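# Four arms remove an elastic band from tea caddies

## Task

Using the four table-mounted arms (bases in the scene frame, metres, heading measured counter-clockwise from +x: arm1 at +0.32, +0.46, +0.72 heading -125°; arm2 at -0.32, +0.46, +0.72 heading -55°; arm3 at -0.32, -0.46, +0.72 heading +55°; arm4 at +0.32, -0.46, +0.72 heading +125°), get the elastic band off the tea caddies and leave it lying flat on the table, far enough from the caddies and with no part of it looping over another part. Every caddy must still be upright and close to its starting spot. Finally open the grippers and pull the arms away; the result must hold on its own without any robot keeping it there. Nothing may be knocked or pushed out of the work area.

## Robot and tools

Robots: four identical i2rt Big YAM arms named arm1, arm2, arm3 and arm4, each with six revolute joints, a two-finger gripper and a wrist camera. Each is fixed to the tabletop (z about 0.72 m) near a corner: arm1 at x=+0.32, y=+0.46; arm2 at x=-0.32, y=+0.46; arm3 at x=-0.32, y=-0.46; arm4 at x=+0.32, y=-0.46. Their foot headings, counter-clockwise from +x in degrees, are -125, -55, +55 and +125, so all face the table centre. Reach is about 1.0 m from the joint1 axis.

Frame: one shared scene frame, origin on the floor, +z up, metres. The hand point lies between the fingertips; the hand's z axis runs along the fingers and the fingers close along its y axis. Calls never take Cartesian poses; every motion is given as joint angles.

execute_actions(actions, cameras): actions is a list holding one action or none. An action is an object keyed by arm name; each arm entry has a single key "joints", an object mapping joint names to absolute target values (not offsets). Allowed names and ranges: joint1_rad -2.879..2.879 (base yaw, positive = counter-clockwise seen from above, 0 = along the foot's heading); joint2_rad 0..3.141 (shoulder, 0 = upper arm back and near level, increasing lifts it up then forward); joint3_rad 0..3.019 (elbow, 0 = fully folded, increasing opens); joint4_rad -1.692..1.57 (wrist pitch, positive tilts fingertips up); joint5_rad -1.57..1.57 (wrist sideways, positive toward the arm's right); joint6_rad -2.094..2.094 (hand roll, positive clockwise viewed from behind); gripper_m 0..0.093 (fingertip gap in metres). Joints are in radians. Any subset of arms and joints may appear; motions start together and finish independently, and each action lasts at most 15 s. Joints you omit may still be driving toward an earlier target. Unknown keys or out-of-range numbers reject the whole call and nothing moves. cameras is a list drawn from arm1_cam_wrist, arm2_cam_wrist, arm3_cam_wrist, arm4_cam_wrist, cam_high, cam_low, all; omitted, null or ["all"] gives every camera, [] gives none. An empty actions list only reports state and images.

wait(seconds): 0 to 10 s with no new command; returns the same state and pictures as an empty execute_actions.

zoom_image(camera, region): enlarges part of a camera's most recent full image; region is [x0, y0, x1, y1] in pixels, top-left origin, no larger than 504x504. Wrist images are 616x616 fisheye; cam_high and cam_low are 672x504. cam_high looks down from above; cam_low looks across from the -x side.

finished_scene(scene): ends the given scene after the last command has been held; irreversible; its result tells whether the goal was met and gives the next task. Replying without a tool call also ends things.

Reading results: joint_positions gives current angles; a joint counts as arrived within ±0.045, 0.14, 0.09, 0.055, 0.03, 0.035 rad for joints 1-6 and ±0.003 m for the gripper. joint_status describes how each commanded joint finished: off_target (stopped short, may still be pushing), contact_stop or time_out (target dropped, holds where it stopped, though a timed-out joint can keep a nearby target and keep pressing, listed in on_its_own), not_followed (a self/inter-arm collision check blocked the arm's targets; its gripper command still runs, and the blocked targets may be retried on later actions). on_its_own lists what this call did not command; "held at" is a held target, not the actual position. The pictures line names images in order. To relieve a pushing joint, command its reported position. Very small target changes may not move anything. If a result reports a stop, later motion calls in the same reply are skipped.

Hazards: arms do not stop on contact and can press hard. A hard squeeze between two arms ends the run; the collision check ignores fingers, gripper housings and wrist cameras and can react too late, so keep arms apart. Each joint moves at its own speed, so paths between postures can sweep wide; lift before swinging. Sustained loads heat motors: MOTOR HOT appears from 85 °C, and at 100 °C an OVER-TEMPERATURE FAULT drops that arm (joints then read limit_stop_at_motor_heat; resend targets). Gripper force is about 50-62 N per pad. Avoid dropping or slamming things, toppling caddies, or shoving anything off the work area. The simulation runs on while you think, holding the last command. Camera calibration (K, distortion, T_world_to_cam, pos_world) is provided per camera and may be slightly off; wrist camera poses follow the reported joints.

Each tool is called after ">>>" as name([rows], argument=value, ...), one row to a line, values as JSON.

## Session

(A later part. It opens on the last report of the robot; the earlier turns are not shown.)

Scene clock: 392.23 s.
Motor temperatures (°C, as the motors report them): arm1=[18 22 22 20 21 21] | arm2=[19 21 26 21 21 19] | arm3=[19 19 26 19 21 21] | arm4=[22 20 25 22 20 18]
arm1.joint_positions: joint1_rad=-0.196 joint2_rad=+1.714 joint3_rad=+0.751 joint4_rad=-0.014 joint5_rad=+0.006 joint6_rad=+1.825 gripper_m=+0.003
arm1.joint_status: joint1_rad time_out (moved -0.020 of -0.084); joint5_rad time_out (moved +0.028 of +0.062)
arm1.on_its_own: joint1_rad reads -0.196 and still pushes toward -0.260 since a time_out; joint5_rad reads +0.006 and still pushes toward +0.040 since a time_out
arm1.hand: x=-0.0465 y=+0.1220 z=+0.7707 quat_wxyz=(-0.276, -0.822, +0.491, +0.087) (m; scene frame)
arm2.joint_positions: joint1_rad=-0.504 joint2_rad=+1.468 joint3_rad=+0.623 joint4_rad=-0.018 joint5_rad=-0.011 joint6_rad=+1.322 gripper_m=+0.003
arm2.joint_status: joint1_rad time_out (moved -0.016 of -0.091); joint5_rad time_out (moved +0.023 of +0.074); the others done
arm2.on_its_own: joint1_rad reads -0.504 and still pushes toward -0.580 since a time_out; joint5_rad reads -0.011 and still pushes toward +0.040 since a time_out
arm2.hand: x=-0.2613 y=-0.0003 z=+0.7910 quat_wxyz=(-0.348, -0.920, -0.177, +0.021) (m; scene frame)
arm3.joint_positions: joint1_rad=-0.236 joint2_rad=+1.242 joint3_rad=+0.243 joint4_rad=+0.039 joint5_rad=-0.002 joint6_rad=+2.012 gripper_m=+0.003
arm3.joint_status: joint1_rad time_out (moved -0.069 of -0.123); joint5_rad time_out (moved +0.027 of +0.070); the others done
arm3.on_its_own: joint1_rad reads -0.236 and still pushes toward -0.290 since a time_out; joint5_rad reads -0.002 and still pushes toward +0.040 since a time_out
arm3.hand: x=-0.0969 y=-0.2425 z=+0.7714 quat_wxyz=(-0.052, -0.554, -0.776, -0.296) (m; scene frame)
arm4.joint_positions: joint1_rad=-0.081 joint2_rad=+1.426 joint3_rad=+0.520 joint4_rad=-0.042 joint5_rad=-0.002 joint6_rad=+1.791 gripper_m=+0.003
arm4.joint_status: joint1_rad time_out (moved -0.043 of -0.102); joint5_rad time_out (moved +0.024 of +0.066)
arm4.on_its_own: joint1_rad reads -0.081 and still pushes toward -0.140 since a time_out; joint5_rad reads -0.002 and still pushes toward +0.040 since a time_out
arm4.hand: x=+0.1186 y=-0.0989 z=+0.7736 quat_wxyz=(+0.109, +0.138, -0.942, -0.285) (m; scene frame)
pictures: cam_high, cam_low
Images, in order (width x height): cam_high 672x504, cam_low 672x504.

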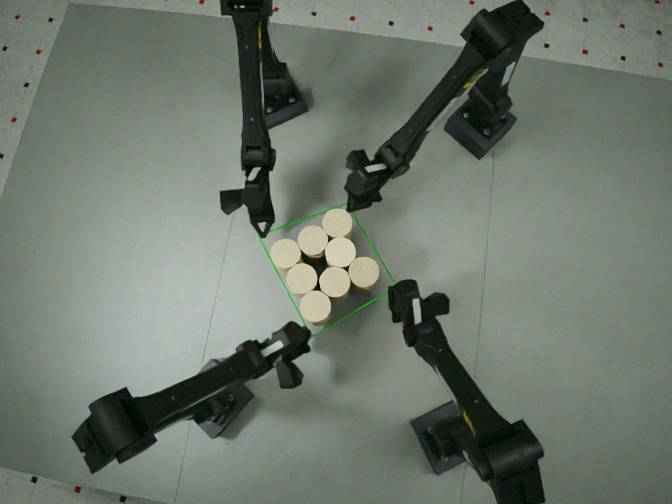

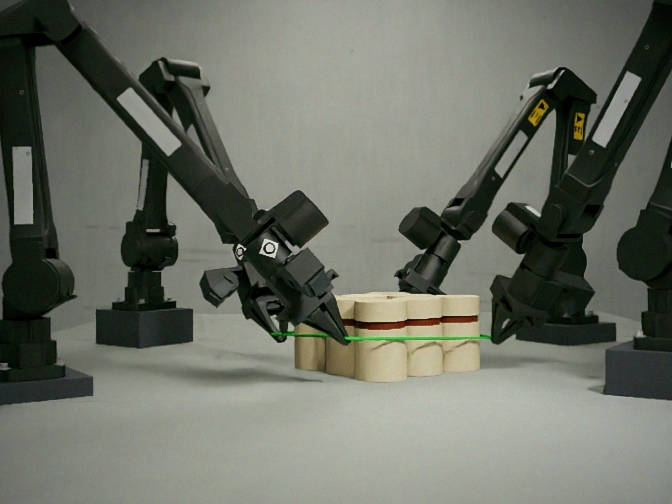

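>>> execute_actions([
  {"arm1":{"joints":{"joint2_rad":1.546,"joint3_rad":0.70,"joint4_rad":-0.14}},"arm2":{"joints":{"joint2_rad":1.425,"joint3_rad":0.765,"joint4_rad":-0.275}},"arm3":{"joints":{"joint2_rad":0.94,"joint3_rad":0.255,"joint4_rad":-0.29}},"arm4":{"joints":{"joint2_rad":1.29,"joint3_rad":0.585,"joint4_rad":-0.25}}},
], cameras=["cam_high","cam_low"])

Scene clock: 410.40 s.
Motor temperatures (°C, as the motors report them): arm1=[18 22 22 20 22 21] | arm2=[19 21 27 21 25 19] | arm3=[19 19 26 19 24 21] | arm4=[22 20 24 22 22 18]
arm1.joint_positions: joint1_rad=-0.199 joint2_rad=+1.523 joint3_rad=+0.737 joint4_rad=-0.099 joint5_rad=+0.008 joint6_rad=+1.825 gripper_m=+0.003
arm1.joint_status: all done
arm1.on_its_own: joint1_rad reads -0.199 and still pushes toward -0.260 since a time_out; joint5_rad reads +0.008 and still pushes toward +0.040 since a time_out
arm1.hand: x=-0.0465 y=+0.1233 z=+0.8441 quat_wxyz=(-0.318, -0.809, +0.484, +0.101) (m; scene frame)
arm2.joint_positions: joint1_rad=-0.504 joint2_rad=+1.427 joint3_rad=+0.752 joint4_rad=-0.244 joint5_rad=-0.013 joint6_rad=+1.322 gripper_m=+0.003
arm2.joint_status: all done
arm2.on_its_own: joint1_rad reads -0.504 and still pushes toward -0.580 since a time_out; joint5_rad reads -0.013 and still pushes toward +0.040 since a time_out
arm2.hand: x=-0.2584 y=-0.0177 z=+0.8300 quat_wxyz=(-0.322, -0.930, -0.179, +0.018) (m; scene frame)
arm3.joint_positions: joint1_rad=-0.238 joint2_rad=+0.933 joint3_rad=+0.283 joint4_rad=-0.231 joint5_rad=+0.001 joint6_rad=+2.012 gripper_m=+0.003
arm3.joint_status: joint4_rad time_out (moved -0.270 of -0.329); the others done
arm3.on_its_own: joint1_rad reads -0.238 and still pushes toward -0.290 since a time_out; joint4_rad reads -0.231 and still pushes toward -0.290 since a time_out; joint5_rad reads +0.001 and still pushes toward +0.040 since a time_out
arm3.hand: x=-0.0962 y=-0.2435 z=+0.8374 quat_wxyz=(-0.060, -0.547, -0.766, -0.333) (m; scene frame)
arm4.joint_positions: joint1_rad=-0.081 joint2_rad=+1.281 joint3_rad=+0.589 joint4_rad=-0.206 joint5_rad=-0.002 joint6_rad=+1.791 gripper_m=+0.003
arm4.joint_status: all done
arm4.on_its_own: joint1_rad reads -0.081 and still pushes toward -0.140 since a time_out; joint5_rad reads -0.002 and still pushes toward +0.040 since a time_out
arm4.hand: x=+0.1122 y=-0.0875 z=+0.8362 quat_wxyz=(+0.118, +0.136, -0.934, -0.307) (m; scene frame)
pictures: cam_high, cam_low
Images, in order (width x height): cam_high 672x504, cam_low 672x504.

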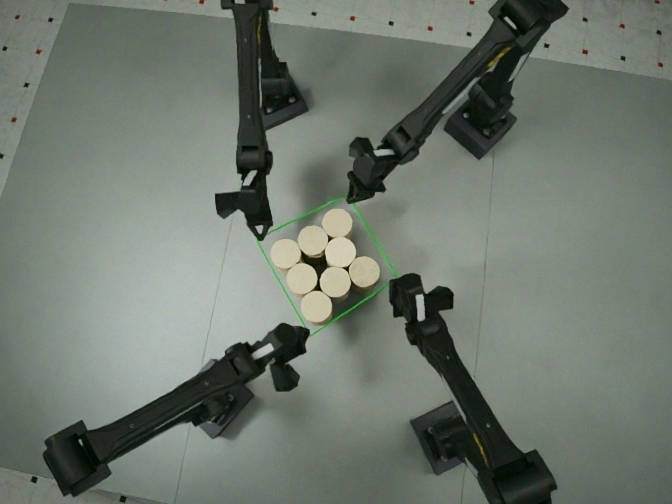

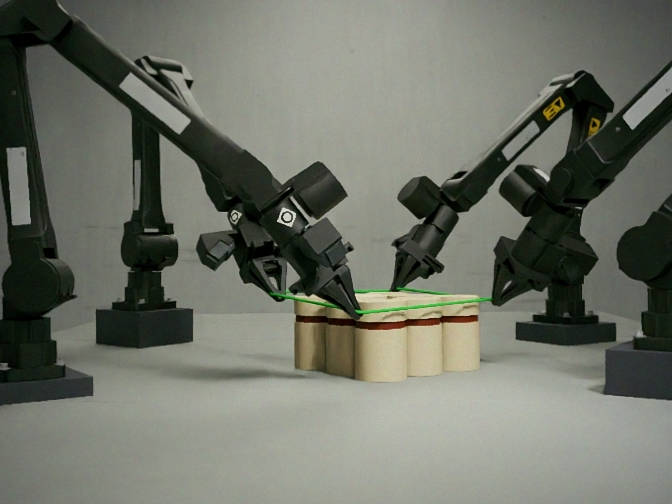

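>>> execute_actions([
  {"arm1":{"joints":{"joint2_rad":1.34}},"arm2":{"joints":{"joint2_rad":1.21}},"arm3":{"joints":{"joint2_rad":0.62,"joint4_rad":-0.25}},"arm4":{"joints":{"joint2_rad":1.05}}},
], cameras=["cam_low"])

>>> execute_actions([
  {"arm1":{"joints":{"joint1_rad":0.465,"joint2_rad":1.059,"joint3_rad":0.645,"joint4_rad":-0.527,"joint5_rad":0,"joint6_rad":1.6}},"arm2":{"joints":{"joint1_rad":0.138,"joint2_rad":1.40,"joint3_rad":1.08,"joint4_rad":-0.597,"joint5_rad":0,"joint6_rad":1.57}},"arm3":{"joints":{"joint1_rad":-0.279,"joint2_rad":1.34,"joint3_rad":0.92,"joint4_rad":-0.502,"joint5_rad":0,"joint6_rad":1.6}},"arm4":{"joints":{"joint1_rad":-0.394,"joint2_rad":0.827,"joint3_rad":0.62,"joint4_rad":-0.726,"joint5_rad":0,"joint6_rad":1.6}}},
], cameras=["cam_high","cam_low"])

Scene clock: 446.40 s.
Motor temperatures (°C, as the motors report them): arm1=[18 22 22 20 23 21] | arm2=[20 21 29 21 29 19] | arm3=[19 19 27 19 26 21] | arm4=[22 20 26 22 24 18]
arm1.joint_positions: joint1_rad=-0.199 joint2_rad=+1.323 joint3_rad=+0.730 joint4_rad=-0.106 joint5_rad=+0.008 joint6_rad=+1.825 gripper_m=+0.003
arm1.joint_status: all done
arm1.on_its_own: joint1_rad reads -0.199 and still pushes toward -0.260 since a time_out; joint5_rad reads +0.008 and still pushes toward +0.040 since a time_out
arm1.hand: x=-0.0483 y=+0.1206 z=+0.9353 quat_wxyz=(-0.400, -0.779, +0.466, +0.125) (m; scene frame)
arm2.joint_positions: joint1_rad=-0.504 joint2_rad=+1.203 joint3_rad=+0.752 joint4_rad=-0.250 joint5_rad=-0.013 joint6_rad=+1.322 gripper_m=+0.003
arm2.joint_status: all done
arm2.on_its_own: joint1_rad reads -0.504 and still pushes toward -0.580 since a time_out; joint5_rad reads -0.013 and still pushes toward +0.040 since a time_out
arm2.hand: x=-0.2577 y=-0.0157 z=+0.9322 quat_wxyz=(-0.422, -0.890, -0.172, +0.025) (m; scene frame)
arm3.joint_positions: joint1_rad=-0.238 joint2_rad=+0.621 joint3_rad=+0.282 joint4_rad=-0.225 joint5_rad=+0.001 joint6_rad=+2.012 gripper_m=+0.003
arm3.joint_status: all done
arm3.on_its_own: joint1_rad reads -0.238 and still pushes toward -0.290 since a time_out; joint5_rad reads +0.001 and still pushes toward +0.040 since a time_out
arm3.hand: x=-0.0889 y=-0.2365 z=+0.9309 quat_wxyz=(-0.086, -0.510, -0.712, -0.475) (m; scene frame)
arm4.joint_positions: joint1_rad=-0.081 joint2_rad=+1.047 joint3_rad=+0.589 joint4_rad=-0.213 joint5_rad=-0.001 joint6_rad=+1.791 gripper_m=+0.003
arm4.joint_status: all done
arm4.on_its_own: joint1_rad reads -0.081 and still pushes toward -0.140 since a time_out; joint5_rad reads -0.001 and still pushes toward +0.040 since a time_out
arm4.hand: x=+0.1118 y=-0.0870 z=+0.9297 quat_wxyz=(+0.155, +0.130, -0.892, -0.405) (m; scene frame)
pictures: cam_low
Images, in order (width x height): cam_low 672x504.

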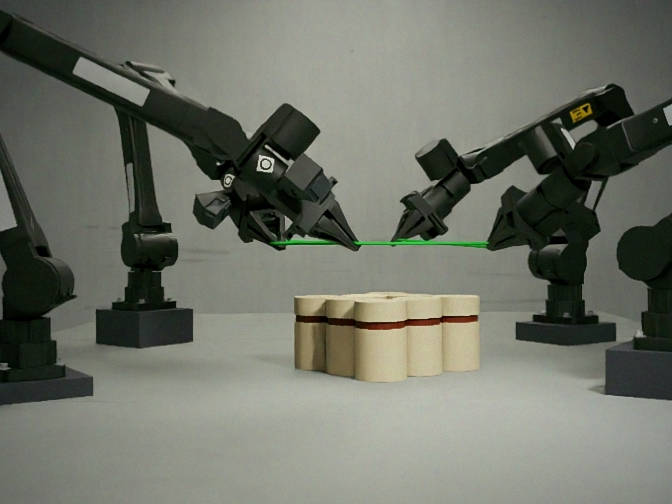

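Scene clock: 447.87 s.
Motor temperatures (°C, as the motors report them): arm1=[18 22 22 20 23 21] | arm2=[20 21 29 21 29 19] | arm3=[19 19 27 19 26 21] | arm4=[22 20 26 22 23 18]
arm1.joint_positions: joint1_rad=+0.459 joint2_rad=+1.056 joint3_rad=+0.658 joint4_rad=-0.504 joint5_rad=+0.000 joint6_rad=+1.614 gripper_m=+0.003
arm1.joint_status: all done
arm1.hand: x=+0.2534 y=+0.0652 z=+0.9444 quat_wxyz=(-0.323, -0.941, +0.099, +0.021) (m; scene frame)
arm2.joint_positions: joint1_rad=+0.142 joint2_rad=+1.402 joint3_rad=+1.039 joint4_rad=-0.582 joint5_rad=-0.002 joint6_rad=+1.555 gripper_m=+0.003
arm2.joint_status: all done
arm2.hand: x=+0.0475 y=+0.0831 z=+0.9261 quat_wxyz=(-0.286, -0.879, -0.366, -0.109) (m; scene frame)
arm3.joint_positions: joint1_rad=-0.276 joint2_rad=+1.328 joint3_rad=+0.879 joint4_rad=-0.484 joint5_rad=-0.001 joint6_rad=+1.610 gripper_m=+0.003
arm3.joint_status: all done
arm3.hand: x=+0.0425 y=-0.1341 z=+0.9345 quat_wxyz=(-0.121, -0.403, -0.860, -0.290) (m; scene frame)
arm4.joint_positions: joint1_rad=-0.386 joint2_rad=+0.821 joint3_rad=+0.591 joint4_rad=-0.697 joint5_rad=-0.001 joint6_rad=+1.606 gripper_m=+0.003
arm4.joint_status: all done
arm4.hand: x=+0.2522 y=-0.1337 z=+0.9295 quat_wxyz=(+0.037, +0.081, -0.946, -0.313) (m; scene frame)
pictures: cam_high, cam_low
Images, in order (width x height): cam_high 672x504, cam_low 672x504.

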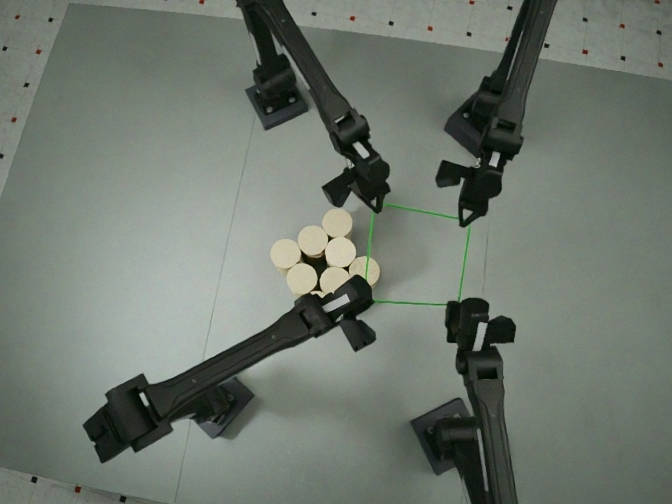

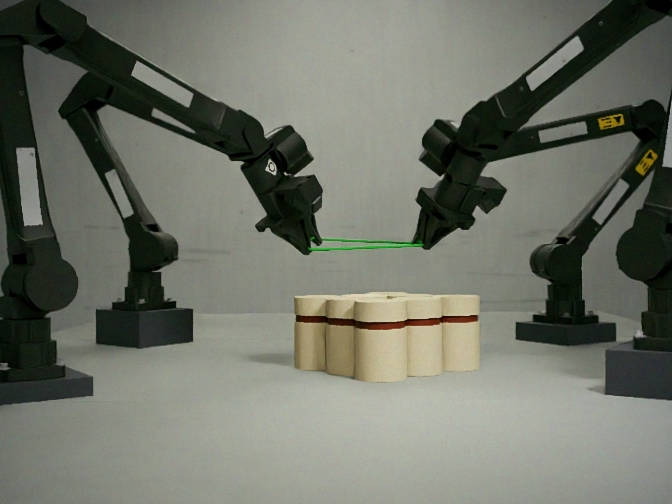

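>>> execute_actions([
  {"arm1":{"joints":{"joint1_rad":0.965,"joint2_rad":1.325,"joint3_rad":0.48,"joint4_rad":-0.095}},"arm2":{"joints":{"joint1_rad":0.388,"joint2_rad":1.935,"joint3_rad":1.47,"joint4_rad":-0.43}},"arm3":{"joints":{"joint1_rad":-0.447,"joint2_rad":2.0,"joint3_rad":1.46,"joint4_rad":-0.365}},"arm4":{"joints":{"joint1_rad":-0.92,"joint2_rad":1.237,"joint3_rad":0.54,"joint4_rad":-0.225}}},
], cameras=["cam_high","cam_low"])

Scene clock: 462.73 s.
Motor temperatures (°C, as the motors report them): arm1=[18 22 23 20 22 21] | arm2=[19 22 32 21 25 19] | arm3=[19 20 32 19 24 21] | arm4=[22 20 28 22 22 18]
arm1.joint_positions: joint1_rad=+0.962 joint2_rad=+1.322 joint3_rad=+0.487 joint4_rad=-0.101 joint5_rad=+0.001 joint6_rad=+1.611 gripper_m=+0.003
arm1.joint_status: all done
arm1.hand: x=+0.4500 y=+0.0848 z=+0.8254 quat_wxyz=(-0.302, -0.941, -0.139, -0.058) (m; scene frame)
arm2.joint_positions: joint1_rad=+0.392 joint2_rad=+1.953 joint3_rad=+1.417 joint4_rad=-0.435 joint5_rad=+0.000 joint6_rad=+1.556 gripper_m=+0.003
arm2.joint_status: all done
arm2.hand: x=+0.2707 y=+0.0964 z=+0.8029 quat_wxyz=(-0.260, -0.830, -0.474, -0.137) (m; scene frame)
arm3.joint_positions: joint1_rad=-0.450 joint2_rad=+1.996 joint3_rad=+1.419 joint4_rad=-0.372 joint5_rad=-0.001 joint6_rad=+1.608 gripper_m=+0.003
arm3.joint_status: all done
arm3.hand: x=+0.2764 y=-0.0872 z=+0.8223 quat_wxyz=(-0.142, -0.477, -0.824, -0.271) (m; scene frame)
arm4.joint_positions: joint1_rad=-0.917 joint2_rad=+1.238 joint3_rad=+0.546 joint4_rad=-0.237 joint5_rad=-0.001 joint6_rad=+1.605 gripper_m=+0.003
arm4.joint_status: all done
arm4.hand: x=+0.4497 y=-0.0779 z=+0.8296 quat_wxyz=(-0.047, -0.170, -0.934, -0.311) (m; scene frame)
pictures: cam_high, cam_low
Images, in order (width x height): cam_high 672x504, cam_low 672x504.

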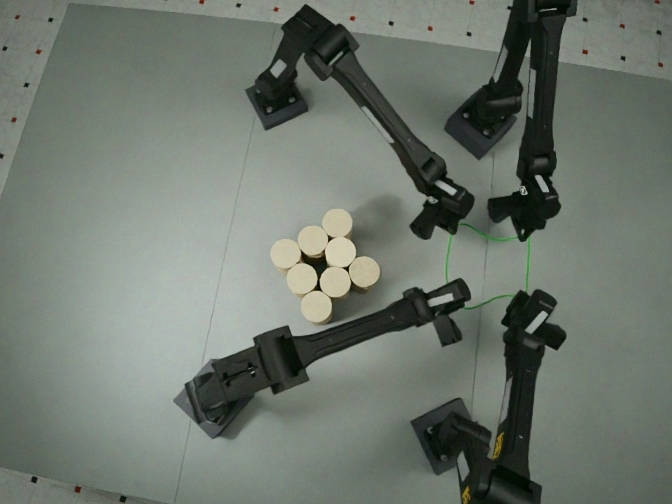

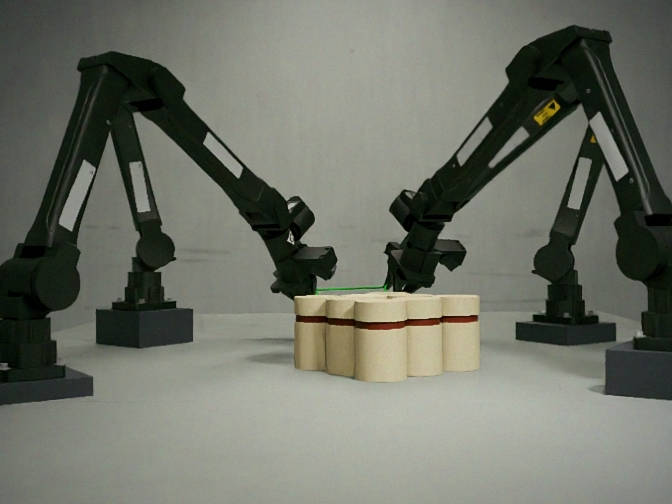

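>>> execute_actions([
  {"arm1":{"joints":{"joint2_rad":1.617,"joint4_rad":0.09}},"arm2":{"joints":{"joint2_rad":2.035,"joint4_rad":-0.37}},"arm3":{"joints":{"joint2_rad":2.128,"joint4_rad":-0.275}},"arm4":{"joints":{"joint2_rad":1.49,"joint4_rad":-0.145}}},
])

Scene clock: 472.13 s.
Motor temperatures (°C, as the motors report them): arm1=[18 22 23 20 22 21] | arm2=[19 23 33 21 24 19] | arm3=[19 21 33 19 23 21] | arm4=[22 20 27 22 21 18]
arm1.joint_positions: joint1_rad=+0.962 joint2_rad=+1.607 joint3_rad=+0.487 joint4_rad=+0.089 joint5_rad=+0.001 joint6_rad=+1.610 gripper_m=+0.003
arm1.joint_status: all done
arm1.hand: x=+0.4498 y=+0.0862 z=+0.7438 quat_wxyz=(-0.257, -0.955, -0.142, -0.049) (m; scene frame)
arm2.joint_positions: joint1_rad=+0.392 joint2_rad=+2.040 joint3_rad=+1.423 joint4_rad=-0.384 joint5_rad=+0.000 joint6_rad=+1.556 gripper_m=+0.003
arm2.joint_status: all done
arm2.hand: x=+0.2742 y=+0.0938 z=+0.7538 quat_wxyz=(-0.247, -0.834, -0.476, -0.130) (m; scene frame)
arm3.joint_positions: joint1_rad=-0.450 joint2_rad=+2.112 joint3_rad=+1.435 joint4_rad=-0.289 joint5_rad=-0.001 joint6_rad=+1.608 gripper_m=+0.003
arm3.joint_status: all done
arm3.hand: x=+0.2841 y=-0.0824 z=+0.7612 quat_wxyz=(-0.138, -0.478, -0.826, -0.263) (m; scene frame)
arm4.joint_positions: joint1_rad=-0.917 joint2_rad=+1.495 joint3_rad=+0.546 joint4_rad=-0.148 joint5_rad=-0.001 joint6_rad=+1.605 gripper_m=+0.003
arm4.joint_status: all done
arm4.hand: x=+0.4473 y=-0.0858 z=+0.7439 quat_wxyz=(-0.035, -0.174, -0.956, -0.231) (m; scene frame)
pictures: arm1_cam_wrist, arm2_cam_wrist, arm3_cam_wrist, arm4_cam_wrist, cam_high, cam_low
camera_calibration (this result's frames):
arm1_cam_wrist: T_world_to_cam=[[-0.242272, 0.820345, -0.518014, 0.424777], [0.665544, 0.529014, 0.526494, -0.734825], [0.705943, -0.217207, -0.674141, 0.324245], [0, 0, 0, 1]] pos_world=[0.363071, 0.110697, 0.825508]
arm2_cam_wrist: T_world_to_cam=[[-0.730244, 0.418729, -0.539824, 0.567035], [0.147955, 0.868333, 0.4734, -0.472157], [0.666973, 0.265828, -0.696048, 0.445707], [0, 0, 0, 1]] pos_world=[0.186657, 0.0540742, 0.839851]
arm3_cam_wrist: T_world_to_cam=[[-0.719599, -0.399237, -0.568144, 0.608291], [-0.687278, 0.526292, 0.500664, -0.137512], [0.0991262, 0.750751, -0.653106, 0.654689], [0, 0, 0, 1]] pos_world=[0.278319, -0.176285, 0.842026]
arm4_cam_wrist: T_world_to_cam=[[-0.317563, -0.835208, -0.448978, 0.403356], [-0.846764, 0.0366697, 0.530704, -0.00748611], [-0.426784, 0.54871, -0.718869, 0.899033], [0, 0, 0, 1]] pos_world=[0.505446, -0.156148, 0.831358]
Images, in order (width x height): arm1_cam_wrist 616x616, arm2_cam_wrist 616x616, arm3_cam_wrist 616x616, arm4_cam_wrist 616x616, cam_high 672x504, cam_low 672x504.

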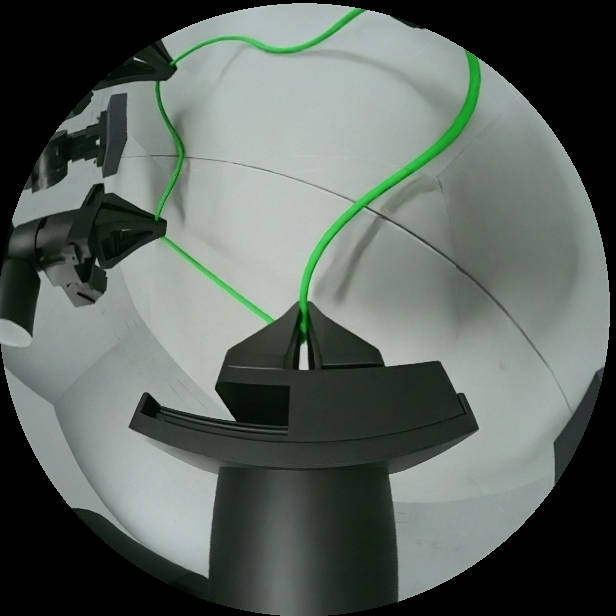

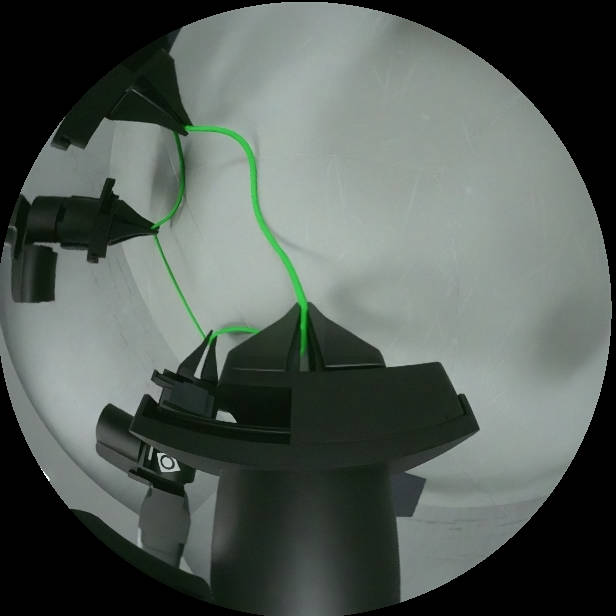

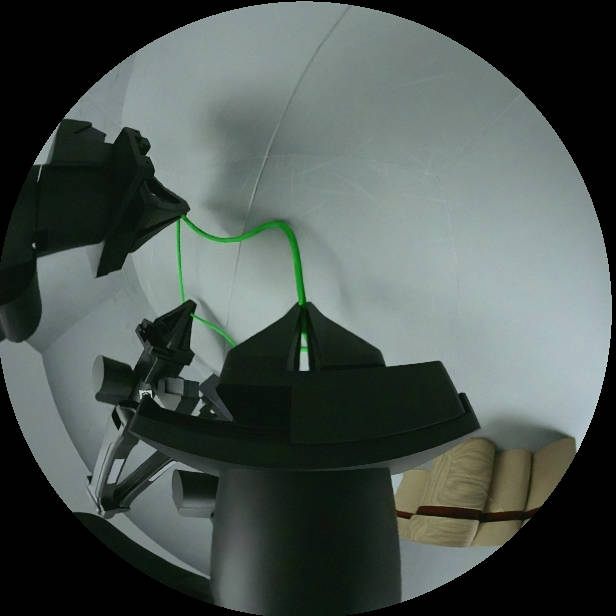

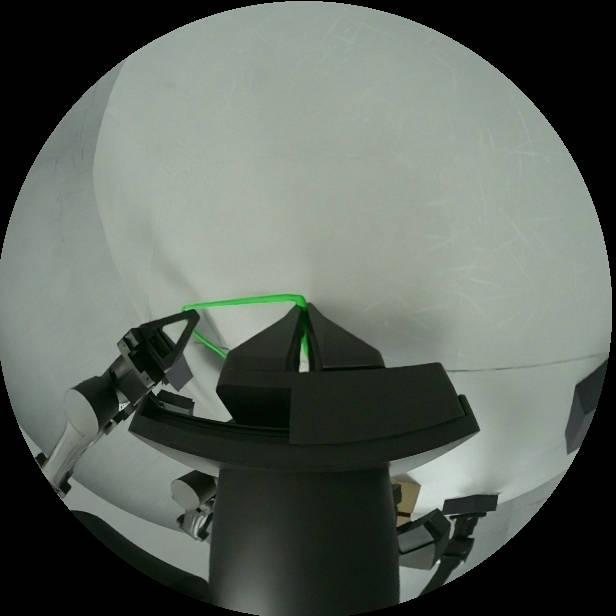

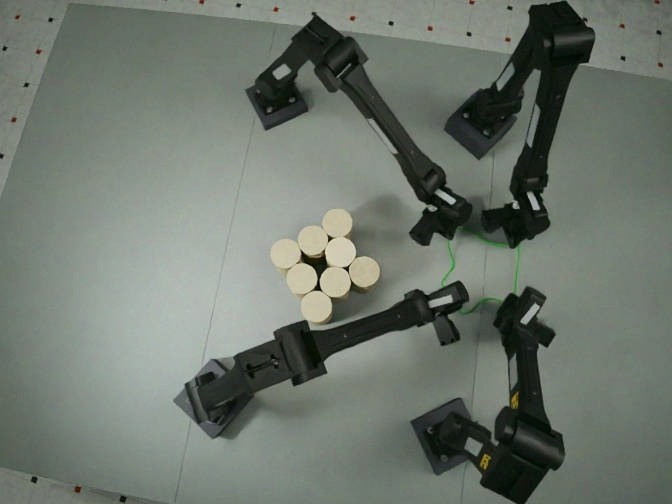

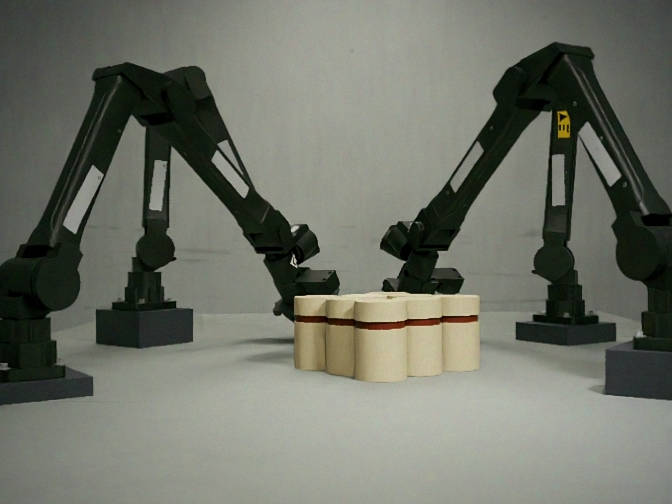

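>>> execute_actions([
  {"arm2":{"joints":{"joint3_rad":1.415}},"arm3":{"joints":{"joint3_rad":1.41}}},
], cameras=[])

>>> execute_actions([
  {"arm1":{"joints":{"gripper_m":0.022}},"arm2":{"joints":{"gripper_m":0.022}},"arm3":{"joints":{"gripper_m":0.022}},"arm4":{"joints":{"gripper_m":0.022}}},
], cameras=["arm1_cam_wrist","arm3_cam_wrist","cam_high"])

Scene clock: 480.43 s.
Motor temperatures (°C, as the motors report them): arm1=[18 22 22 20 22 21] | arm2=[19 23 33 21 24 19] | arm3=[19 22 32 20 23 21] | arm4=[22 20 26 22 21 18]
arm1.joint_positions: joint1_rad=+0.962 joint2_rad=+1.607 joint3_rad=+0.487 joint4_rad=+0.089 joint5_rad=+0.001 joint6_rad=+1.610 gripper_m=+0.003
arm1.joint_status: not commanded
arm1.hand: x=+0.4498 y=+0.0862 z=+0.7438 quat_wxyz=(-0.257, -0.955, -0.142, -0.049) (m; scene frame)
arm2.joint_positions: joint1_rad=+0.392 joint2_rad=+2.040 joint3_rad=+1.423 joint4_rad=-0.384 joint5_rad=+0.000 joint6_rad=+1.556 gripper_m=+0.003
arm2.joint_status: all done
arm2.hand: x=+0.2742 y=+0.0938 z=+0.7538 quat_wxyz=(-0.247, -0.834, -0.476, -0.130) (m; scene frame)
arm3.joint_positions: joint1_rad=-0.450 joint2_rad=+2.112 joint3_rad=+1.409 joint4_rad=-0.289 joint5_rad=-0.001 joint6_rad=+1.608 gripper_m=+0.003
arm3.joint_status: all done
arm3.hand: x=+0.2746 y=-0.0883 z=+0.7503 quat_wxyz=(-0.133, -0.480, -0.829, -0.253) (m; scene frame)
arm4.joint_positions: joint1_rad=-0.917 joint2_rad=+1.495 joint3_rad=+0.546 joint4_rad=-0.148 joint5_rad=-0.001 joint6_rad=+1.605 gripper_m=+0.003
arm4.joint_status: not commanded
arm4.hand: x=+0.4473 y=-0.0858 z=+0.7439 quat_wxyz=(-0.035, -0.174, -0.956, -0.231) (m; scene frame)
pictures: none
No camera images: the call's "cameras" was empty. Leave "cameras" out to get every camera's image.

Scene clock: 480.93 s.
Motor temperatures (°C, as the motors report them): arm1=[18 22 22 20 22 21] | arm2=[19 23 33 21 24 19] | arm3=[19 22 32 20 22 21] | arm4=[22 20 26 22 21 18]
arm1.joint_positions: joint1_rad=+0.962 joint2_rad=+1.607 joint3_rad=+0.484 joint4_rad=+0.089 joint5_rad=+0.001 joint6_rad=+1.609 gripper_m=+0.022
arm1.joint_status: all done
arm1.hand: x=+0.4493 y=+0.0878 z=+0.7429 quat_wxyz=(-0.256, -0.955, -0.142, -0.049) (m; scene frame)
arm2.joint_positions: joint1_rad=+0.392 joint2_rad=+2.040 joint3_rad=+1.423 joint4_rad=-0.384 joint5_rad=+0.000 joint6_rad=+1.556 gripper_m=+0.022
arm2.joint_status: all done
arm2.hand: x=+0.2742 y=+0.0938 z=+0.7538 quat_wxyz=(-0.247, -0.834, -0.476, -0.130) (m; scene frame)
arm3.joint_positions: joint1_rad=-0.450 joint2_rad=+2.112 joint3_rad=+1.409 joint4_rad=-0.289 joint5_rad=-0.001 joint6_rad=+1.608 gripper_m=+0.022
arm3.joint_status: all done
arm3.hand: x=+0.2746 y=-0.0883 z=+0.7503 quat_wxyz=(-0.133, -0.480, -0.829, -0.253) (m; scene frame)
arm4.joint_positions: joint1_rad=-0.917 joint2_rad=+1.495 joint3_rad=+0.543 joint4_rad=-0.148 joint5_rad=-0.001 joint6_rad=+1.605 gripper_m=+0.022
arm4.joint_status: all done
arm4.hand: x=+0.4468 y=-0.0871 z=+0.7430 quat_wxyz=(-0.035, -0.174, -0.957, -0.230) (m; scene frame)
pictures: arm1_cam_wrist, arm3_cam_wrist, cam_high
camera_calibration (this result's frames):
arm1_cam_wrist: T_world_to_cam=[[-0.243163, 0.821719, -0.515413, 0.421216], [0.66599, 0.527755, 0.527193, -0.735453], [0.705215, -0.215066, -0.675587, 0.325613], [0, 0, 0, 1]] pos_world=[0.362601, 0.112046, 0.824806]
arm3_cam_wrist: T_world_to_cam=[[-0.731315, -0.406594, -0.547594, 0.580102], [-0.676691, 0.532905, 0.508037, -0.14336], [0.0852509, 0.742087, -0.66486, 0.664879], [0, 0, 0, 1]] pos_world=[0.270546, -0.181134, 0.832544]
Images, in order (width x height): arm1_cam_wrist 616x616, arm3_cam_wrist 616x616, cam_high 672x504.

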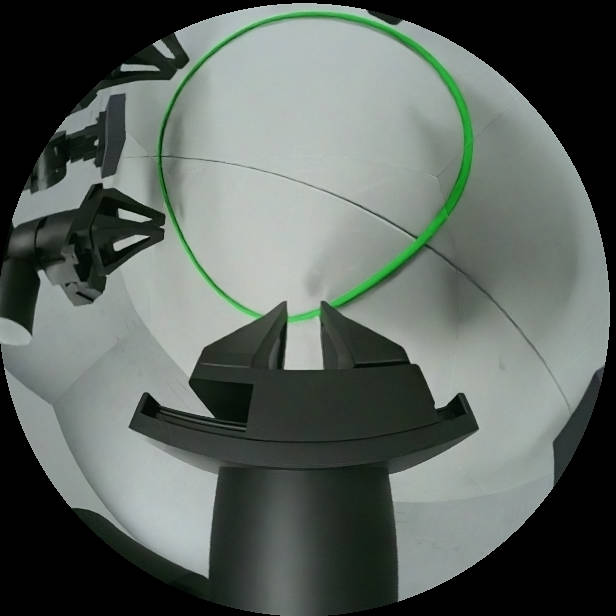

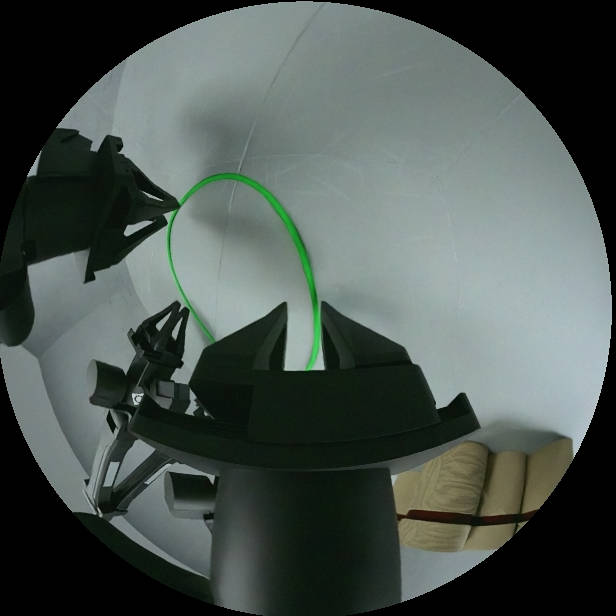

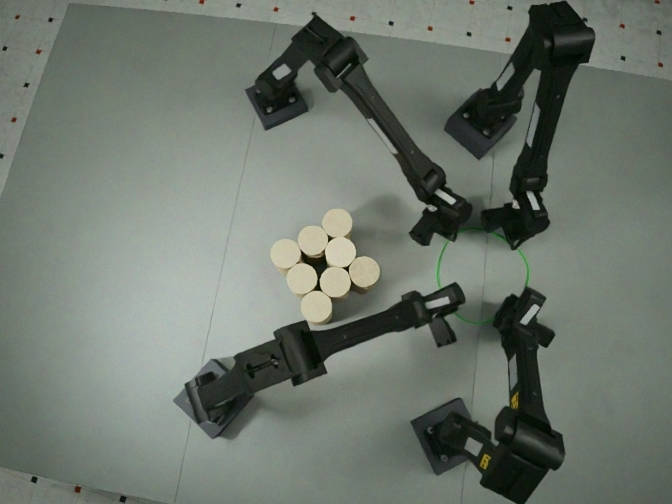

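>>> execute_actions([
  {"arm1":{"joints":{"joint1_rad":1.1,"joint2_rad":1.1}},"arm2":{"joints":{"joint2_rad":1.6}},"arm3":{"joints":{"joint2_rad":1.65}},"arm4":{"joints":{"joint1_rad":-1.05,"joint2_rad":1.0}}},
], cameras=[])

>>> execute_actions([
  {"arm1":{"joints":{"joint2_rad":0.9,"joint3_rad":1.0,"joint4_rad":-1.1,"joint6_rad":1.9,"gripper_m":0.093}},"arm2":{"joints":{"joint1_rad":-0.6,"joint2_rad":0.6,"joint3_rad":0.7,"joint4_rad":-0.9}},"arm3":{"joints":{"joint1_rad":0.0,"joint2_rad":0.5,"joint3_rad":0.7,"joint4_rad":-0.9}},"arm4":{"joints":{"joint2_rad":0.6,"joint3_rad":0.7,"joint4_rad":-0.9,"gripper_m":0.093}}},
], cameras=["cam_high"])

Scene clock: 508.03 s.
Motor temperatures (°C, as the motors report them): arm1=[18 22 22 20 21 21] | arm2=[19 24 30 22 23 19] | arm3=[19 23 30 20 22 21] | arm4=[22 20 25 22 21 18]
arm1.joint_positions: joint1_rad=+1.106 joint2_rad=+1.097 joint3_rad=+0.479 joint4_rad=+0.089 joint5_rad=+0.001 joint6_rad=+1.608 gripper_m=+0.022
arm1.joint_status: all done
arm1.hand: x=+0.5192 y=+0.0740 z=+0.9449 quat_wxyz=(-0.477, -0.849, -0.189, -0.127) (m; scene frame)
arm2.joint_positions: joint1_rad=+0.392 joint2_rad=+1.604 joint3_rad=+1.409 joint4_rad=-0.377 joint5_rad=+0.000 joint6_rad=+1.556 gripper_m=+0.022
arm2.joint_status: all done
arm2.hand: x=+0.2646 y=+0.1028 z=+1.0436 quat_wxyz=(-0.420, -0.763, -0.436, -0.226) (m; scene frame)
arm3.joint_positions: joint1_rad=-0.450 joint2_rad=+1.627 joint3_rad=+1.405 joint4_rad=-0.278 joint5_rad=-0.001 joint6_rad=+1.608 gripper_m=+0.022
arm3.joint_status: all done
arm3.hand: x=+0.2732 y=-0.0896 z=+1.0861 quat_wxyz=(-0.238, -0.430, -0.744, -0.451) (m; scene frame)
arm4.joint_positions: joint1_rad=-1.055 joint2_rad=+0.995 joint3_rad=+0.538 joint4_rad=-0.148 joint5_rad=-0.001 joint6_rad=+1.605 gripper_m=+0.022
arm4.joint_status: all done
arm4.hand: x=+0.5072 y=-0.0866 z=+0.9367 quat_wxyz=(-0.100, -0.218, -0.859, -0.453) (m; scene frame)
pictures: none
No camera images: the call's "cameras" was empty. Leave "cameras" out to get every camera's image.

Scene clock: 509.70 s.
Motor temperatures (°C, as the motors report them): arm1=[18 22 23 20 21 21] | arm2=[19 24 30 22 23 19] | arm3=[19 23 31 20 22 21] | arm4=[22 20 26 22 21 18]
arm1.joint_positions: joint1_rad=+1.106 joint2_rad=+0.888 joint3_rad=+0.969 joint4_rad=-1.092 joint5_rad=+0.001 joint6_rad=+1.890 gripper_m=+0.093
arm1.joint_status: all done
arm1.hand: x=+0.4795 y=+0.1490 z=+1.0825 quat_wxyz=(-0.250, -0.959, -0.076, -0.107) (m; scene frame)
arm2.joint_positions: joint1_rad=-0.597 joint2_rad=+0.598 joint3_rad=+0.712 joint4_rad=-0.893 joint5_rad=+0.003 joint6_rad=+1.556 gripper_m=+0.022
arm2.joint_status: all done
arm2.hand: x=-0.3094 y=+0.1601 z=+1.0191 quat_wxyz=(-0.388, -0.921, -0.022, +0.002) (m; scene frame)
arm3.joint_positions: joint1_rad=+0.001 joint2_rad=+0.502 joint3_rad=+0.703 joint4_rad=-0.888 joint5_rad=-0.002 joint6_rad=+1.607 gripper_m=+0.022
arm3.joint_status: all done
arm3.hand: x=-0.1671 y=-0.2174 z=+1.0755 quat_wxyz=(-0.110, -0.266, -0.864, -0.413) (m; scene frame)
arm4.joint_positions: joint1_rad=-1.055 joint2_rad=+0.596 joint3_rad=+0.676 joint4_rad=-0.888 joint5_rad=-0.001 joint6_rad=+1.605 gripper_m=+0.093
arm4.joint_status: all done
arm4.hand: x=+0.4529 y=-0.1941 z=+1.0125 quat_wxyz=(-0.081, -0.229, -0.900, -0.363) (m; scene frame)
pictures: cam_high
Images, in order (width x height): cam_high 672x504.

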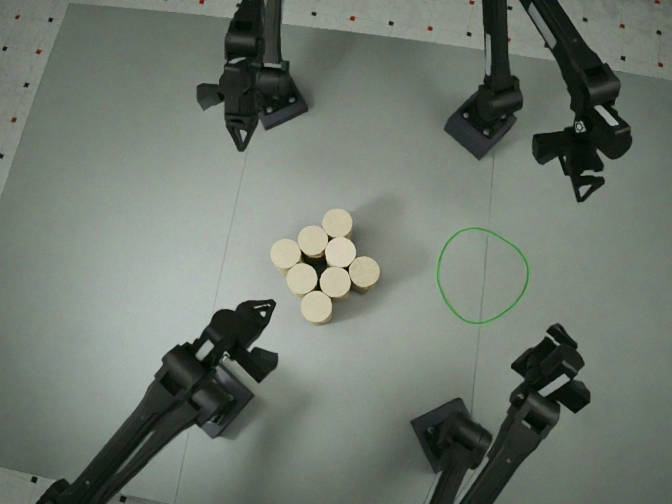

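>>> execute_actions([
  {"arm1":{"joints":{"joint1_rad":-0.005,"joint2_rad":1.99,"joint3_rad":1.725,"joint4_rad":-1.27}},"arm3":{"joints":{"joint1_rad":0.7}}},
], cameras=["arm1_cam_wrist","cam_high","cam_low"])

Scene clock: 516.53 s.
Motor temperatures (°C, as the motors report them): arm1=[18 22 24 20 21 21] | arm2=[19 23 30 22 23 19] | arm3=[19 22 31 20 22 21] | arm4=[22 20 27 22 20 18]
arm1.joint_positions: joint1_rad=-0.002 joint2_rad=+1.996 joint3_rad=+1.690 joint4_rad=-1.263 joint5_rad=+0.000 joint6_rad=+1.892 gripper_m=+0.093
arm1.joint_status: all done
arm1.hand: x=-0.0357 y=-0.0297 z=+0.8775 quat_wxyz=(+0.004, -0.889, +0.457, +0.003) (m; scene frame)
arm2.joint_positions: joint1_rad=-0.597 joint2_rad=+0.598 joint3_rad=+0.712 joint4_rad=-0.893 joint5_rad=+0.003 joint6_rad=+1.556 gripper_m=+0.022
arm2.joint_status: not commanded
arm2.hand: x=-0.3094 y=+0.1601 z=+1.0191 quat_wxyz=(-0.388, -0.921, -0.022, +0.002) (m; scene frame)
arm3.joint_positions: joint1_rad=+0.691 joint2_rad=+0.502 joint3_rad=+0.703 joint4_rad=-0.888 joint5_rad=+0.000 joint6_rad=+1.607 gripper_m=+0.022
arm3.joint_status: all done
arm3.hand: x=-0.3565 y=-0.1757 z=+1.0756 quat_wxyz=(+0.036, +0.042, -0.903, -0.426) (m; scene frame)
arm4.joint_positions: joint1_rad=-1.055 joint2_rad=+0.596 joint3_rad=+0.676 joint4_rad=-0.888 joint5_rad=-0.001 joint6_rad=+1.605 gripper_m=+0.093
arm4.joint_status: not commanded
arm4.hand: x=+0.4529 y=-0.1941 z=+1.0125 quat_wxyz=(-0.081, -0.229, -0.900, -0.363) (m; scene frame)
pictures: arm1_cam_wrist, cam_high, cam_low
camera_calibration (this result's frames):
arm1_cam_wrist: T_world_to_cam=[[0.813599, 0.58132, -0.0110877, 0.0572095], [0.475232, -0.653892, 0.588711, -0.517261], [0.334979, -0.484244, -0.808268, 0.828457], [0, 0, 0, 1]] pos_world=[-0.0782429, 0.0296857, 0.974767]
Images, in order (width x height): arm1_cam_wrist 616x616, cam_high 672x504, cam_low 672x504.

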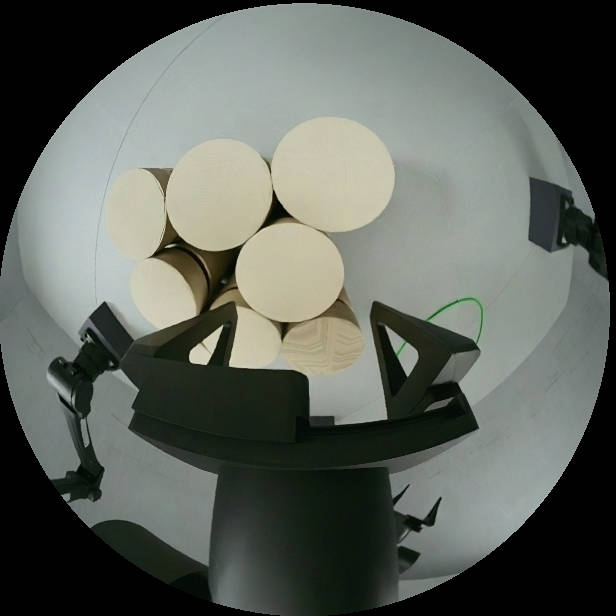

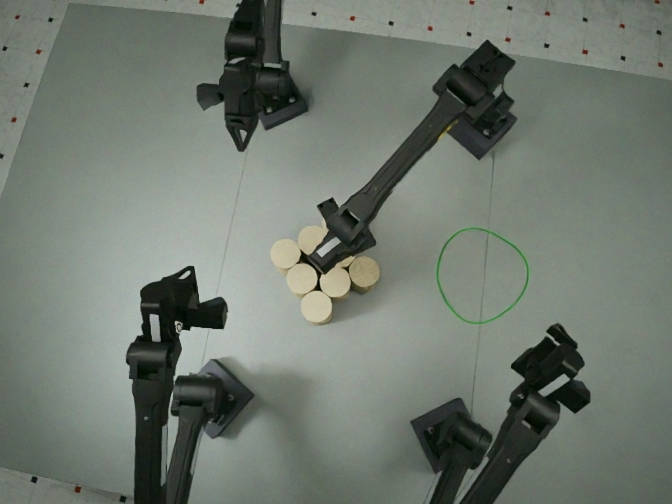

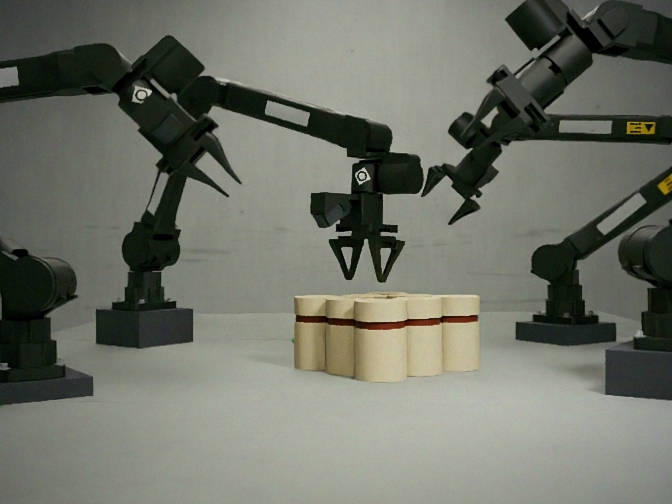

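>>> execute_actions([
  {"arm1":{"joints":{"joint1_rad":-0.026,"joint2_rad":2.025,"joint4_rad":-1.192}}},
], cameras=["arm1_cam_wrist","cam_low"])

Scene clock: 526.47 s.
Motor temperatures (°C, as the motors report them): arm1=[18 23 25 20 21 21] | arm2=[19 22 30 21 22 19] | arm3=[19 21 32 20 21 21] | arm4=[22 20 29 22 20 18]
arm1.joint_positions: joint1_rad=-0.022 joint2_rad=+1.996 joint3_rad=+1.690 joint4_rad=-1.201 joint5_rad=+0.000 joint6_rad=+1.892 gripper_m=+0.093
arm1.joint_status: all done
arm1.hand: x=-0.0547 y=-0.0346 z=+0.8779 quat_wxyz=(-0.027, -0.884, +0.466, +0.008) (m; scene frame)
arm2.joint_positions: joint1_rad=-0.597 joint2_rad=+0.598 joint3_rad=+0.712 joint4_rad=-0.893 joint5_rad=+0.003 joint6_rad=+1.556 gripper_m=+0.022
arm2.joint_status: not commanded
arm2.hand: x=-0.3094 y=+0.1601 z=+1.0191 quat_wxyz=(-0.388, -0.921, -0.022, +0.002) (m; scene frame)
arm3.joint_positions: joint1_rad=+0.691 joint2_rad=+0.502 joint3_rad=+0.703 joint4_rad=-0.888 joint5_rad=+0.000 joint6_rad=+1.607 gripper_m=+0.022
arm3.joint_status: not commanded
arm3.hand: x=-0.3565 y=-0.1757 z=+1.0756 quat_wxyz=(+0.036, +0.042, -0.903, -0.426) (m; scene frame)
arm4.joint_positions: joint1_rad=-1.055 joint2_rad=+0.596 joint3_rad=+0.676 joint4_rad=-0.888 joint5_rad=-0.001 joint6_rad=+1.605 gripper_m=+0.093
arm4.joint_status: not commanded
arm4.hand: x=+0.4529 y=-0.1941 z=+1.0125 quat_wxyz=(-0.081, -0.229, -0.900, -0.363) (m; scene frame)
pictures: arm1_cam_wrist, cam_low
camera_calibration (this result's frames):
arm1_cam_wrist: T_world_to_cam=[[0.823431, 0.563059, -0.0701796, 0.127333], [0.484673, -0.633642, 0.602984, -0.522987], [0.295047, -0.53053, -0.79466, 0.817094], [0, 0, 0, 1]] pos_world=[-0.0924533, 0.03041, 0.973601]
Images, in order (width x height): arm1_cam_wrist 616x616, cam_low 672x504.

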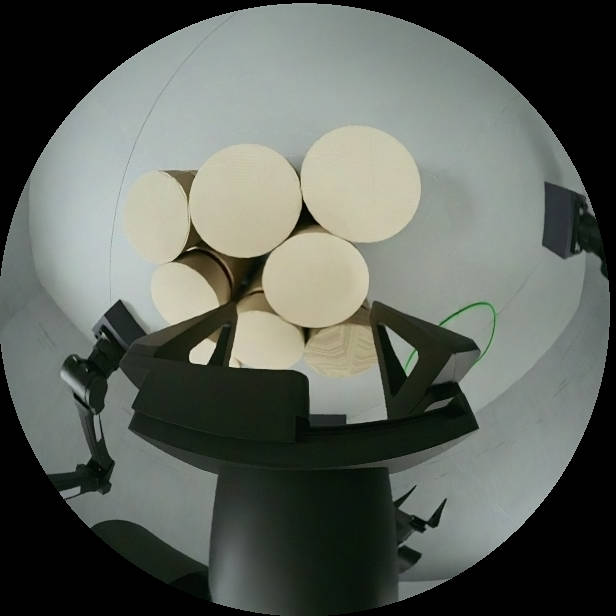

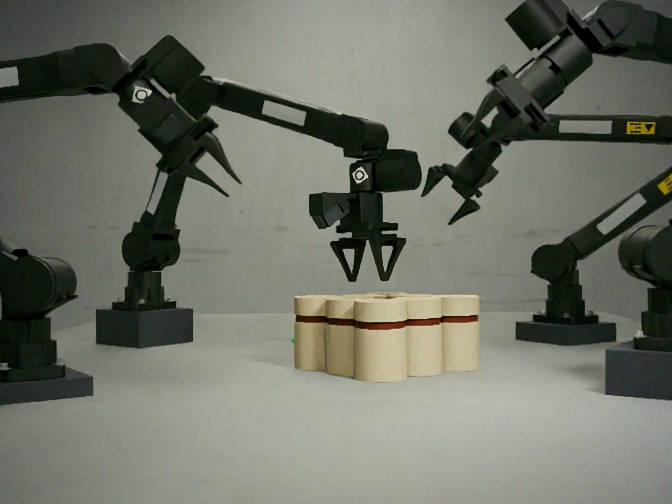

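>>> execute_actions([
  {"arm1":{"joints":{"joint2_rad":2.047,"joint4_rad":-1.222}}},
], cameras=["arm1_cam_wrist","cam_low"])

Scene clock: 531.10 s.
Motor temperatures (°C, as the motors report them): arm1=[18 23 25 20 21 21] | arm2=[19 22 30 21 22 19] | arm3=[19 21 32 20 21 21] | arm4=[22 20 29 22 20 18]
arm1.joint_positions: joint1_rad=-0.022 joint2_rad=+2.018 joint3_rad=+1.691 joint4_rad=-1.214 joint5_rad=+0.000 joint6_rad=+1.892 gripper_m=+0.093
arm1.joint_status: all done
arm1.hand: x=-0.0522 y=-0.0311 z=+0.8649 quat_wxyz=(-0.010, -0.885, +0.466, +0.005) (m; scene frame)
arm2.joint_positions: joint1_rad=-0.597 joint2_rad=+0.598 joint3_rad=+0.712 joint4_rad=-0.893 joint5_rad=+0.003 joint6_rad=+1.556 gripper_m=+0.022
arm2.joint_status: not commanded
arm2.hand: x=-0.3094 y=+0.1601 z=+1.0191 quat_wxyz=(-0.388, -0.921, -0.022, +0.002) (m; scene frame)
arm3.joint_positions: joint1_rad=+0.691 joint2_rad=+0.502 joint3_rad=+0.703 joint4_rad=-0.888 joint5_rad=+0.000 joint6_rad=+1.607 gripper_m=+0.022
arm3.joint_status: not commanded
arm3.hand: x=-0.3565 y=-0.1757 z=+1.0756 quat_wxyz=(+0.036, +0.042, -0.903, -0.426) (m; scene frame)
arm4.joint_positions: joint1_rad=-1.055 joint2_rad=+0.596 joint3_rad=+0.676 joint4_rad=-0.888 joint5_rad=-0.001 joint6_rad=+1.605 gripper_m=+0.093
arm4.joint_status: not commanded
arm4.hand: x=+0.4529 y=-0.1941 z=+1.0125 quat_wxyz=(-0.081, -0.229, -0.900, -0.363) (m; scene frame)
pictures: arm1_cam_wrist, cam_low
camera_calibration (this result's frames):
arm1_cam_wrist: T_world_to_cam=[[0.824682, 0.564366, -0.0373028, 0.0941268], [0.47197, -0.650324, 0.59525, -0.508675], [0.31168, -0.508498, -0.802674, 0.816314], [0, 0, 0, 1]] pos_world=[-0.0919741, 0.0311685, 0.961535]
Images, in order (width x height): arm1_cam_wrist 616x616, cam_low 672x504.

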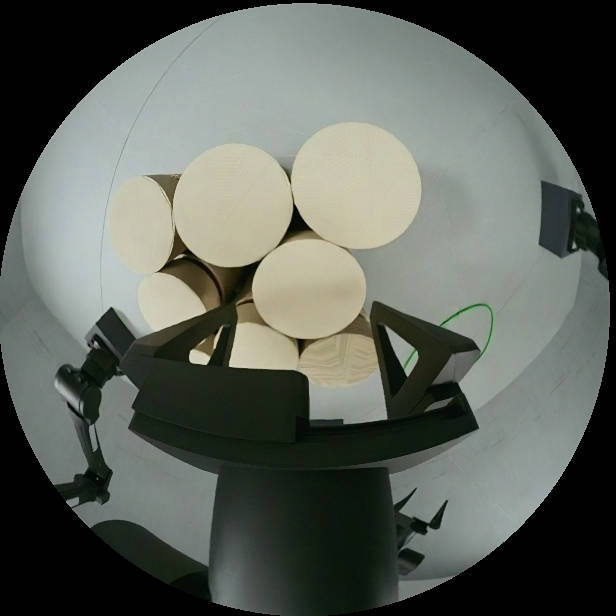

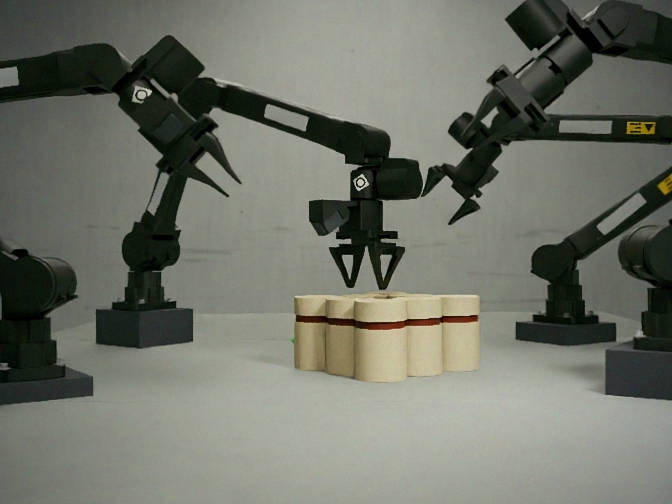

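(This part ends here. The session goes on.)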